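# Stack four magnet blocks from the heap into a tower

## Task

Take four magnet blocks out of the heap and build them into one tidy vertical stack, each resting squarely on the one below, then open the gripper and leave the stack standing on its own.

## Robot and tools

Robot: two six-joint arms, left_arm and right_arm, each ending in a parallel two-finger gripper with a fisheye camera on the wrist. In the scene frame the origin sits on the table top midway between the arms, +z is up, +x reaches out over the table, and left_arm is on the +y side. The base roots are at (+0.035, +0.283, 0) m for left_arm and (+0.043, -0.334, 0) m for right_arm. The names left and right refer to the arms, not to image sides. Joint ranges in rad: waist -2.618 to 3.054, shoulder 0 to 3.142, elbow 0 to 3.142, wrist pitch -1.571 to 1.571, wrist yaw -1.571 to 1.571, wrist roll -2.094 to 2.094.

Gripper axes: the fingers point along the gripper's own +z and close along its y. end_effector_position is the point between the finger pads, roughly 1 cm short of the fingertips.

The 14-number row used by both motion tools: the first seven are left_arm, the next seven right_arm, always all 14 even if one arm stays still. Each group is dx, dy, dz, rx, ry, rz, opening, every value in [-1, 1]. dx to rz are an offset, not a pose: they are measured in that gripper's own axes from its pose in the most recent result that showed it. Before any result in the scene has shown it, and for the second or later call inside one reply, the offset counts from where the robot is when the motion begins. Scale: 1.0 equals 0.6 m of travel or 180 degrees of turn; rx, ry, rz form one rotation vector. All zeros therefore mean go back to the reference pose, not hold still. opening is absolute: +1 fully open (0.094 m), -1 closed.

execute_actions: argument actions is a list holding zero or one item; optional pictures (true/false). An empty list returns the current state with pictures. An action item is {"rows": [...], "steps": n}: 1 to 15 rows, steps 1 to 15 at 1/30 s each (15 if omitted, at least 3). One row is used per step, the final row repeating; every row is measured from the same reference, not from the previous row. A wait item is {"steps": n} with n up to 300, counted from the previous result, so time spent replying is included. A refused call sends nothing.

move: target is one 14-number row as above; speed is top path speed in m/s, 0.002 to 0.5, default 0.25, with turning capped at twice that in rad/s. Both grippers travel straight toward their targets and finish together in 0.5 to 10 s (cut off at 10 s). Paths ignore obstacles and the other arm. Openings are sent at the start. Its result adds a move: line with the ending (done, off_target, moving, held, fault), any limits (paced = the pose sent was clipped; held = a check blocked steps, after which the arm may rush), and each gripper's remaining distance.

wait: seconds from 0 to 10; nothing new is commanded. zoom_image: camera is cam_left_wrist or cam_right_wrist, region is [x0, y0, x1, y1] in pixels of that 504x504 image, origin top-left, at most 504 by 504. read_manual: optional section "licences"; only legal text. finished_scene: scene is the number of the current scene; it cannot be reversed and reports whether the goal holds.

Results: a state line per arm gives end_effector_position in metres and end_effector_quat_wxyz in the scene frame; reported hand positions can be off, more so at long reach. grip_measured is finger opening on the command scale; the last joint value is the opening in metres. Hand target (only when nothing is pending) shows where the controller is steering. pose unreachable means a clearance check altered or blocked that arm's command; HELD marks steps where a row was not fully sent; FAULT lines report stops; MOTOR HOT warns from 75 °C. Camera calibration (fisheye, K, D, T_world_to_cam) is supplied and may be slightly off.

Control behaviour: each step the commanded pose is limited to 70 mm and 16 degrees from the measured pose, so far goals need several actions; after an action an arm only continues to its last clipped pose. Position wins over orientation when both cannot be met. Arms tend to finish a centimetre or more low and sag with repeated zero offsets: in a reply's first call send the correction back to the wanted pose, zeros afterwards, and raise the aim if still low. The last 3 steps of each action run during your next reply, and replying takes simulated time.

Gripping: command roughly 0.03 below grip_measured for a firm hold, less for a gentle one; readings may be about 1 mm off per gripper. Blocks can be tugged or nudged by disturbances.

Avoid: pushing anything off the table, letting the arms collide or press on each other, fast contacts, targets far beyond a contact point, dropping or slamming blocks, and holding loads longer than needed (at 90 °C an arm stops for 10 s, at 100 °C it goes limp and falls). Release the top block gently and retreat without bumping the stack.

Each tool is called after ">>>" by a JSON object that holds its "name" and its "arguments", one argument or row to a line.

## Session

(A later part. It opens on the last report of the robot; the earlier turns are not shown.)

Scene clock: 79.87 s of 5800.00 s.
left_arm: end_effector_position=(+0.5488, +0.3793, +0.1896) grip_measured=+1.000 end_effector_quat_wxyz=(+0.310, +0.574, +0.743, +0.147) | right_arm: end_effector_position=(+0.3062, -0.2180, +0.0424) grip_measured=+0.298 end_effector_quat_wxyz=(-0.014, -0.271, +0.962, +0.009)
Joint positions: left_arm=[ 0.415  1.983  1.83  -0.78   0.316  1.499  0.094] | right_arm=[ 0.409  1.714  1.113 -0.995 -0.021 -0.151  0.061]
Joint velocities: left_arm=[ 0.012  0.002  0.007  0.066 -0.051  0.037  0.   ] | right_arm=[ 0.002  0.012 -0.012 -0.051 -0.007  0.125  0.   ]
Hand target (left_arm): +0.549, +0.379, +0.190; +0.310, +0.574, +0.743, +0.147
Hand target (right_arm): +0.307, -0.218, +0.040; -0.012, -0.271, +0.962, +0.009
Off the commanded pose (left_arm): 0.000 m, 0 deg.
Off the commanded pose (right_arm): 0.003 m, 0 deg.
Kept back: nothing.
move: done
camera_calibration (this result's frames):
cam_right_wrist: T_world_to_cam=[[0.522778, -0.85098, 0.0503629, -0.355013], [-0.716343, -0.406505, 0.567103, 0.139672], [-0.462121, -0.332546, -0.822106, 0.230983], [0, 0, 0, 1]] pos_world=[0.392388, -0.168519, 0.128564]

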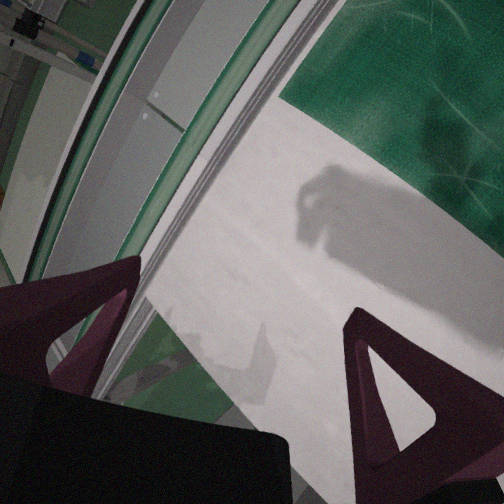

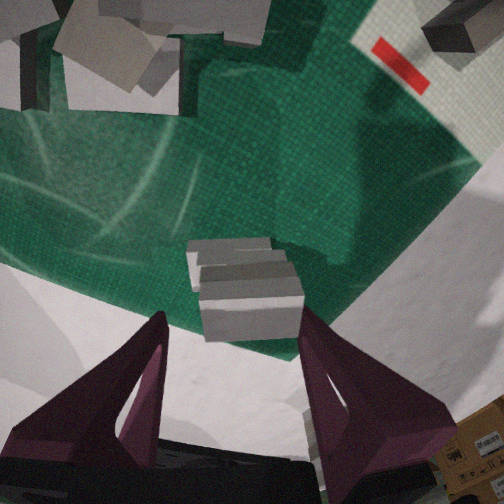

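>>> {"name": "move", "arguments": {
  "target": [0,0,0,0,0,0,1,-0.022,-0.015,0,0.008,-0.012,0,0.5],
  "speed": 0.08
}}

>>> {"name": "move", "arguments": {
  "target": [0,0,0,0,0,0,1,0,0,0.042,0,0,0,0.5],
  "speed": 0.08
}}

Scene clock: 80.83 s of 5800.00 s.
left_arm: end_effector_position=(+0.5488, +0.3793, +0.1896) grip_measured=+1.000 end_effector_quat_wxyz=(+0.310, +0.574, +0.743, +0.147) | right_arm: end_effector_position=(+0.3123, -0.2173, +0.0423) grip_measured=+0.498 end_effector_quat_wxyz=(-0.002, -0.273, +0.962, +0.006)
Joint positions: left_arm=[ 0.415  1.983  1.83  -0.78   0.316  1.499  0.094] | right_arm=[ 0.409  1.714  1.113 -0.971 -0.012 -0.155  0.07 ]
Joint velocities: left_arm=[-0.012 -0.002  0.002 -0.051 -0.051 -0.051  0.   ] | right_arm=[ 0.002 -0.012 -0.007  0.051  0.022  0.037 -0.   ]
Hand target (left_arm): +0.549, +0.379, +0.190; +0.310, +0.574, +0.743, +0.147
Hand target (right_arm): +0.322, -0.219, +0.042; +0.008, -0.271, +0.962, +0.002
Off the commanded pose (left_arm): 0.000 m, 0 deg.
Off the commanded pose (right_arm): 0.010 m, 1 deg.
Kept back: nothing.
move: done
camera_calibration (this result's frames):
cam_right_wrist: T_world_to_cam=[[0.525326, -0.848541, 0.0633356, -0.358387], [-0.72867, -0.410178, 0.548447, 0.148221], [-0.439401, -0.334264, -0.833783, 0.226963], [0, 0, 0, 1]] pos_world=[0.396002, -0.167444, 0.130645]

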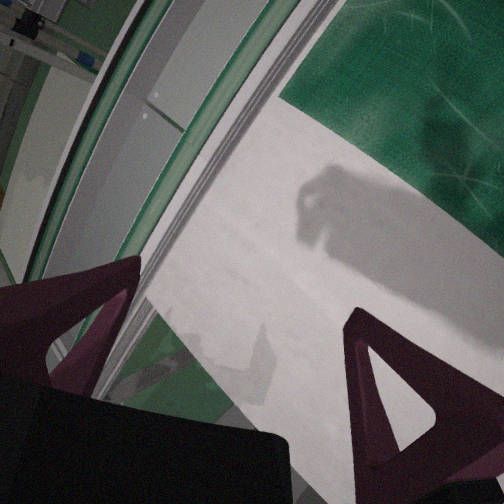

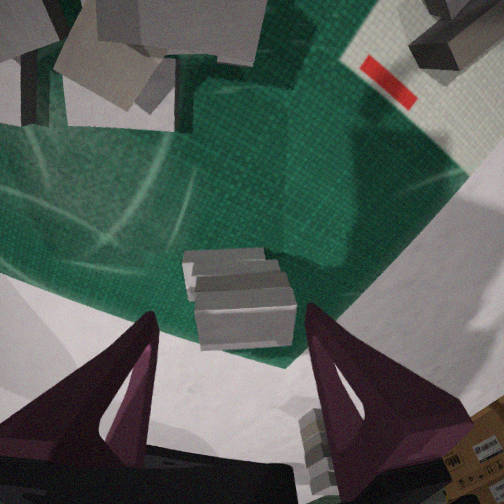

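Scene clock: 81.77 s of 5800.00 s.
left_arm: end_effector_position=(+0.5488, +0.3793, +0.1896) grip_measured=+1.000 end_effector_quat_wxyz=(+0.310, +0.574, +0.743, +0.147) | right_arm: end_effector_position=(+0.3126, -0.2172, +0.0204) grip_measured=+0.498 end_effector_quat_wxyz=(-0.003, -0.273, +0.962, +0.006)
Joint positions: left_arm=[ 0.415  1.983  1.83  -0.78   0.316  1.499  0.094] | right_arm=[ 0.409  1.751  1.061 -0.885 -0.012 -0.155  0.07 ]
Joint velocities: left_arm=[-0.007 -0.012  0.002  0.11  -0.051  0.022  0.   ] | right_arm=[ 0.007  0.012 -0.012  0.007 -0.051 -0.022 -0.001]
Hand target (left_arm): +0.549, +0.379, +0.190; +0.310, +0.574, +0.743, +0.147
Hand target (right_arm): +0.313, -0.217, +0.017; -0.002, -0.273, +0.962, +0.006
Off the commanded pose (left_arm): 0.000 m, 0 deg.
Off the commanded pose (right_arm): 0.003 m, 0 deg.
Kept back: nothing.
move: done
camera_calibration (this result's frames):
cam_right_wrist: T_world_to_cam=[[0.525437, -0.848494, 0.063041, -0.357073], [-0.727704, -0.409771, 0.550031, 0.160264], [-0.440865, -0.334882, -0.832762, 0.209201], [0, 0, 0, 1]] pos_world=[0.396473, -0.167245, 0.108575]

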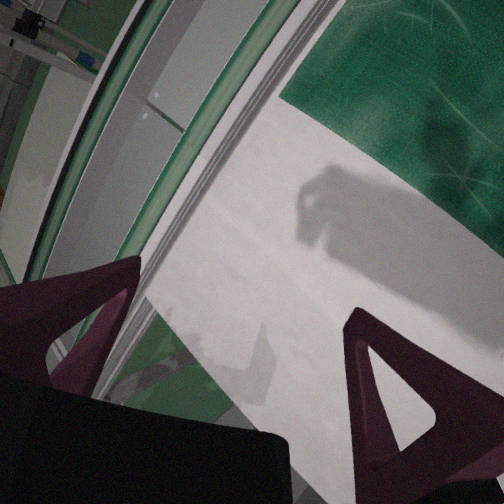

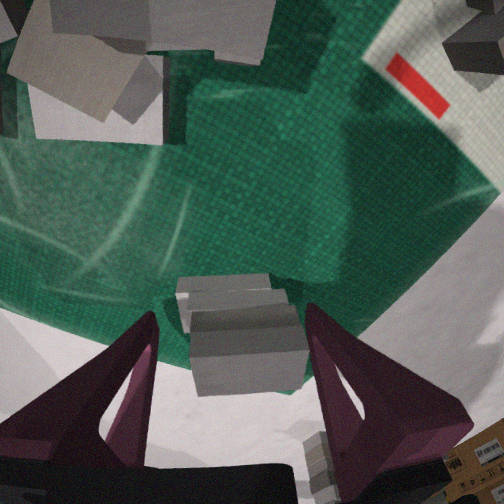

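Centre a bit more, then squeeze gradually.

>>> {"name": "move", "arguments": {
  "target": [0,0,0,0,0,0,1,-0.014,-0.012,0.007,0,0,0,0.3],
  "speed": 0.05
}}

>>> {"name": "execute_actions", "arguments": {
  "actions": [
    {"rows":[[0,0,0,0,0,0,1,0,0,0,0,0,0,0.25],[0,0,0,0,0,0,1,0,0,0,0,0,0,0.2],[0,0,0,0,0,0,1,0,0,0,0,0,0,0.15],[0,0,0,0,0,0,1,0,0,0,0,0,0,0.1],[0,0,0,0,0,0,1,0,0,0,0,0,0,0.06],[0,0,0,0,0,0,1,0,0,0,0,0,0,0.02],[0,0,0,0,0,0,1,0,0,0,0,0,0,-0.02],[0,0,0,0,0,0,1,0,0,0,0,0,0,-0.06],[0,0,0,0,0,0,1,0,0,0,0,0,0,-0.09],[0,0,0,0,0,0,1,0,0,0,0,0,0,-0.12],[0,0,0,0,0,0,1,0,0,0,0,0,0,-0.15],[0,0,0,0,0,0,1,0,0,0,0,0,0,-0.19]]}
  ]
}}

>>> {"name": "wait", "arguments": {
  "seconds": 0.3
}}

Scene clock: 82.73 s of 5800.00 s.
left_arm: end_effector_position=(+0.5488, +0.3793, +0.1896) grip_measured=+1.000 end_effector_quat_wxyz=(+0.310, +0.574, +0.743, +0.147) | right_arm: end_effector_position=(+0.3107, -0.2207, +0.0115) grip_measured=+0.302 end_effector_quat_wxyz=(-0.018, -0.275, +0.961, +0.004)
Joint positions: left_arm=[ 0.415  1.983  1.83  -0.78   0.316  1.499  0.094] | right_arm=[ 0.4    1.784  1.061 -0.884 -0.012 -0.167  0.061]
Joint velocities: left_arm=[-0.007 -0.007 -0.027 -0.037 -0.007  0.022  0.   ] | right_arm=[ 0.007  0.007  0.002  0.051 -0.066  0.022  0.001]
Hand target (left_arm): +0.549, +0.379, +0.190; +0.310, +0.574, +0.743, +0.147
Hand target (right_arm): +0.323, -0.219, +0.017; -0.002, -0.274, +0.962, +0.006
Off the commanded pose (left_arm): 0.000 m, 0 deg.
Off the commanded pose (right_arm): 0.014 m, 2 deg.
Kept back: nothing.
move: off_target (right_arm)
camera_calibration (this result's frames):
cam_right_wrist: T_world_to_cam=[[0.529784, -0.846166, 0.0577269, -0.359322], [-0.710028, -0.405262, 0.575867, 0.157586], [-0.463884, -0.346073, -0.815503, 0.204255], [0, 0, 0, 1]] pos_world=[0.397004, -0.169495, 0.0965648]

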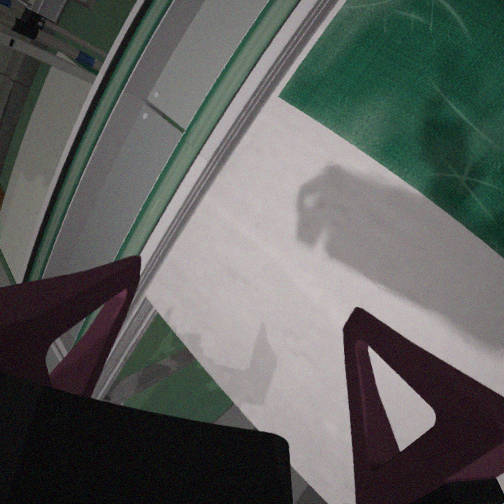

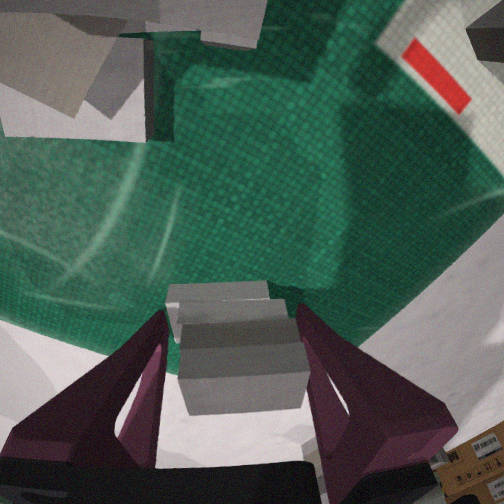

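Scene clock: 83.13 s of 5800.00 s.
left_arm: end_effector_position=(+0.5488, +0.3793, +0.1896) grip_measured=+1.000 end_effector_quat_wxyz=(+0.310, +0.574, +0.743, +0.147) | right_arm: end_effector_position=(+0.3105, -0.2205, +0.0115) grip_measured=-0.139 end_effector_quat_wxyz=(-0.019, -0.275, +0.961, +0.005)
Joint positions: left_arm=[ 0.415  1.983  1.83  -0.78   0.316  1.499  0.094] | right_arm=[ 0.4    1.784  1.061 -0.884 -0.013 -0.167  0.04 ]
Joint velocities: left_arm=[ 0.007 -0.012 -0.002  0.022 -0.007 -0.037  0.   ] | right_arm=[-0.007 -0.017  0.002 -0.022 -0.007 -0.007 -0.   ]
Steps of this call (steps 1 to 12: the first 12 steps of this action). Readings (end_effector_position):
1: left_arm (+0.5488, +0.3793, +0.1896) | right_arm (+0.3107, -0.2207, +0.0115)
2: left_arm (+0.5488, +0.3793, +0.1896) | right_arm (+0.3107, -0.2207, +0.0115)
4: left_arm (+0.5488, +0.3793, +0.1896) | right_arm (+0.3107, -0.2207, +0.0115)
8: left_arm (+0.5488, +0.3793, +0.1896) | right_arm (+0.3106, -0.2206, +0.0115)
12: the state above

Scene clock: 83.53 s of 5800.00 s.
left_arm: end_effector_position=(+0.5488, +0.3793, +0.1896) grip_measured=+1.000 end_effector_quat_wxyz=(+0.310, +0.574, +0.743, +0.147) | right_arm: end_effector_position=(+0.3105, -0.2205, +0.0115) grip_measured=-0.139 end_effector_quat_wxyz=(-0.019, -0.275, +0.961, +0.005)
Joint positions: left_arm=[ 0.415  1.983  1.83  -0.78   0.316  1.499  0.094] | right_arm=[ 0.4    1.784  1.061 -0.884 -0.013 -0.167  0.04 ]
Joint velocities: left_arm=[ 0.007 -0.017  0.027  0.037  0.037 -0.066  0.   ] | right_arm=[ 0.007 -0.022  0.007 -0.007 -0.081 -0.007 -0.002]
Hand target (left_arm): +0.549, +0.379, +0.190; +0.310, +0.574, +0.743, +0.147
Hand target (right_arm): +0.311, -0.221, +0.011; -0.018, -0.275, +0.961, +0.004
Off the commanded pose (left_arm): 0.000 m, 0 deg.
Off the commanded pose (right_arm): 0.000 m, 0 deg.
Kept back: nothing.
Steps of this call (steps 1 to 3: the last 3 steps of your previous action; steps 4 to 12: nothing new was sent). Readings (end_effector_position):
1: left_arm (+0.5488, +0.3793, +0.1896) | right_arm (+0.3105, -0.2205, +0.0115)
2: left_arm (+0.5488, +0.3793, +0.1896) | right_arm (+0.3105, -0.2205, +0.0115)
4: left_arm (+0.5488, +0.3793, +0.1896) | right_arm (+0.3105, -0.2205, +0.0115)
8: left_arm (+0.5488, +0.3793, +0.1896) | right_arm (+0.3105, -0.2205, +0.0115)
12: the state above
camera_calibration (this result's frames):
cam_right_wrist: T_world_to_cam=[[0.529791, -0.846267, 0.056162, -0.359045], [-0.709513, -0.405952, 0.576016, 0.15722], [-0.464664, -0.345016, -0.815507, 0.204722], [0, 0, 0, 1]] pos_world=[0.396896, -0.169392, 0.0965559]

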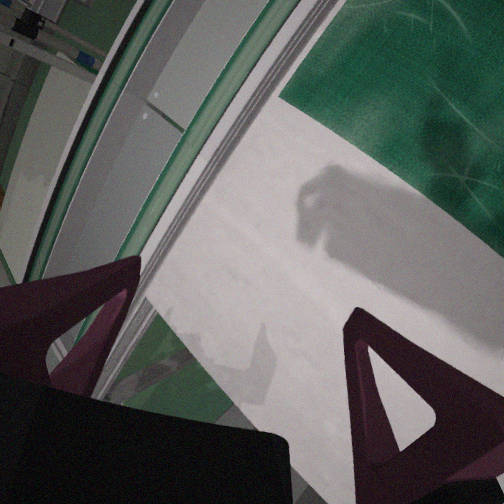

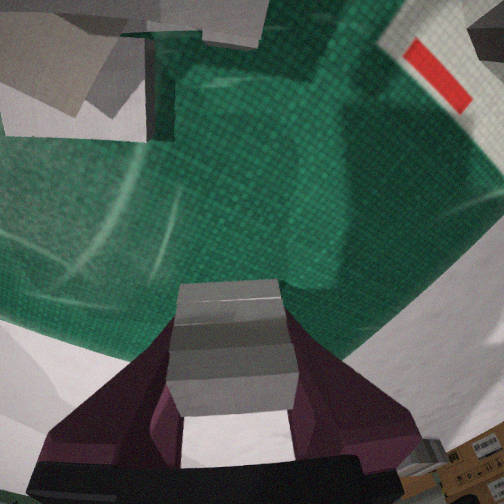

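>>> {"name": "move", "arguments": {
  "target": [0,0,0,0,0,0,1,0,0,0,0,0,0,0.4]
}}

>>> {"name": "move", "arguments": {
  "target": [0,0,0,0,0,0,1,0,0,-0.13,0,-0.015,0,0.4]
}}

>>> {"name": "zoom_image", "arguments": {
  "camera": "cam_right_wrist",
  "region": [150,180,320,350]
}}

Scene clock: 84.47 s of 5800.00 s.
left_arm: end_effector_position=(+0.5488, +0.3793, +0.1896) grip_measured=+1.000 end_effector_quat_wxyz=(+0.310, +0.574, +0.743, +0.147) | right_arm: end_effector_position=(+0.3105, -0.2205, +0.0115) grip_measured=+0.398 end_effector_quat_wxyz=(-0.019, -0.275, +0.961, +0.005)
Joint positions: left_arm=[ 0.415  1.983  1.83  -0.78   0.316  1.499  0.094] | right_arm=[ 0.4    1.784  1.061 -0.884 -0.013 -0.167  0.066]
Joint velocities: left_arm=[ 0.007 -0.002 -0.027 -0.022 -0.007 -0.037  0.   ] | right_arm=[ 0.002 -0.012 -0.012 -0.007  0.007 -0.066 -0.001]
Hand target (left_arm): +0.549, +0.379, +0.190; +0.310, +0.574, +0.743, +0.147
Hand target (right_arm): +0.311, -0.220, +0.011; -0.019, -0.275, +0.961, +0.005
Off the commanded pose (left_arm): 0.000 m, 0 deg.
Off the commanded pose (right_arm): 0.000 m, 0 deg.
Kept back: nothing.
move: done
camera_calibration (this result's frames):
cam_right_wrist: T_world_to_cam=[[0.529791, -0.846267, 0.056162, -0.359045], [-0.709513, -0.405952, 0.576016, 0.15722], [-0.464664, -0.345016, -0.815507, 0.204722], [0, 0, 0, 1]] pos_world=[0.396896, -0.169392, 0.0965559]

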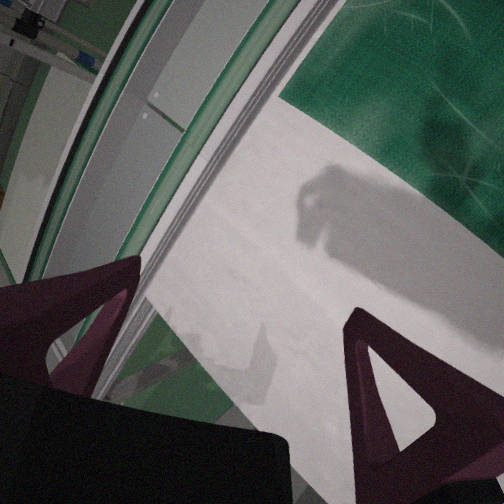

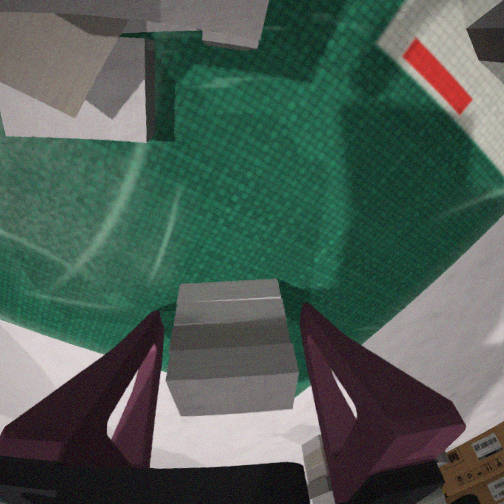

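Scene clock: 85.53 s of 5800.00 s.
left_arm: end_effector_position=(+0.5488, +0.3793, +0.1896) grip_measured=+1.000 end_effector_quat_wxyz=(+0.310, +0.574, +0.743, +0.147) | right_arm: end_effector_position=(+0.3069, -0.2220, +0.0803) grip_measured=+0.398 end_effector_quat_wxyz=(-0.010, -0.275, +0.961, +0.006)
Joint positions: left_arm=[ 0.415  1.983  1.83  -0.78   0.316  1.499  0.094] | right_arm=[ 0.4    1.663  1.212 -1.138 -0.013 -0.167  0.066]
Joint velocities: left_arm=[-0.002 -0.007  0.002  0.007  0.037  0.051  0.   ] | right_arm=[-0.017  0.017  0.007  0.022 -0.051 -0.081  0.001]
Hand target (left_arm): +0.549, +0.379, +0.190; +0.310, +0.574, +0.743, +0.147
Hand target (right_arm): +0.312, -0.220, +0.089; +0.004, -0.275, +0.961, +0.011
Off the commanded pose (left_arm): 0.000 m, 0 deg.
Off the commanded pose (right_arm): 0.011 m, 2 deg.
Kept back: nothing.
move: off_target (right_arm)
camera_calibration (this result's frames):
cam_right_wrist: T_world_to_cam=[[0.528835, -0.84666, 0.0591664, -0.362289], [-0.718944, -0.409831, 0.56139, 0.117576], [-0.451058, -0.33942, -0.825433, 0.256553], [0, 0, 0, 1]] pos_world=[0.391842, -0.171471, 0.167196]

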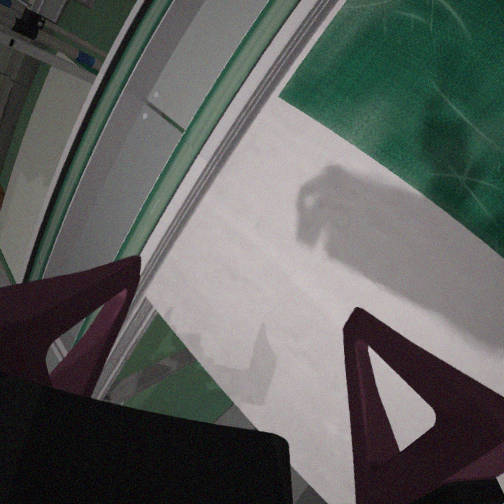

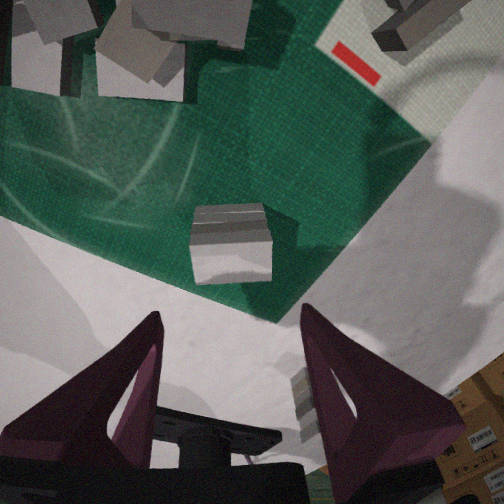

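Region (150, 180, 320, 350) of cam_right_wrist's 504x504 image, scaled by 2.965, with more detail than that image has.

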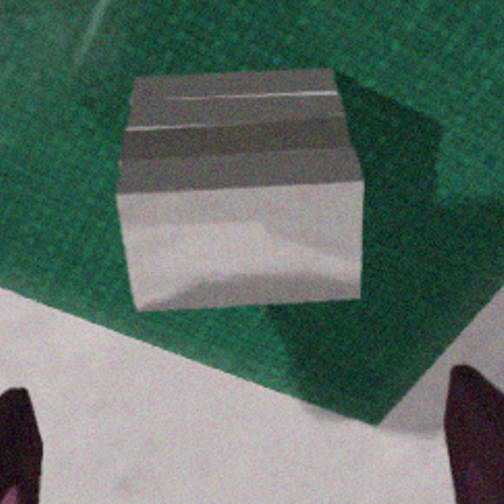

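>>> {"name": "finished_scene", "arguments": {
  "scene": 1
}}

The scene is finished: the task was done.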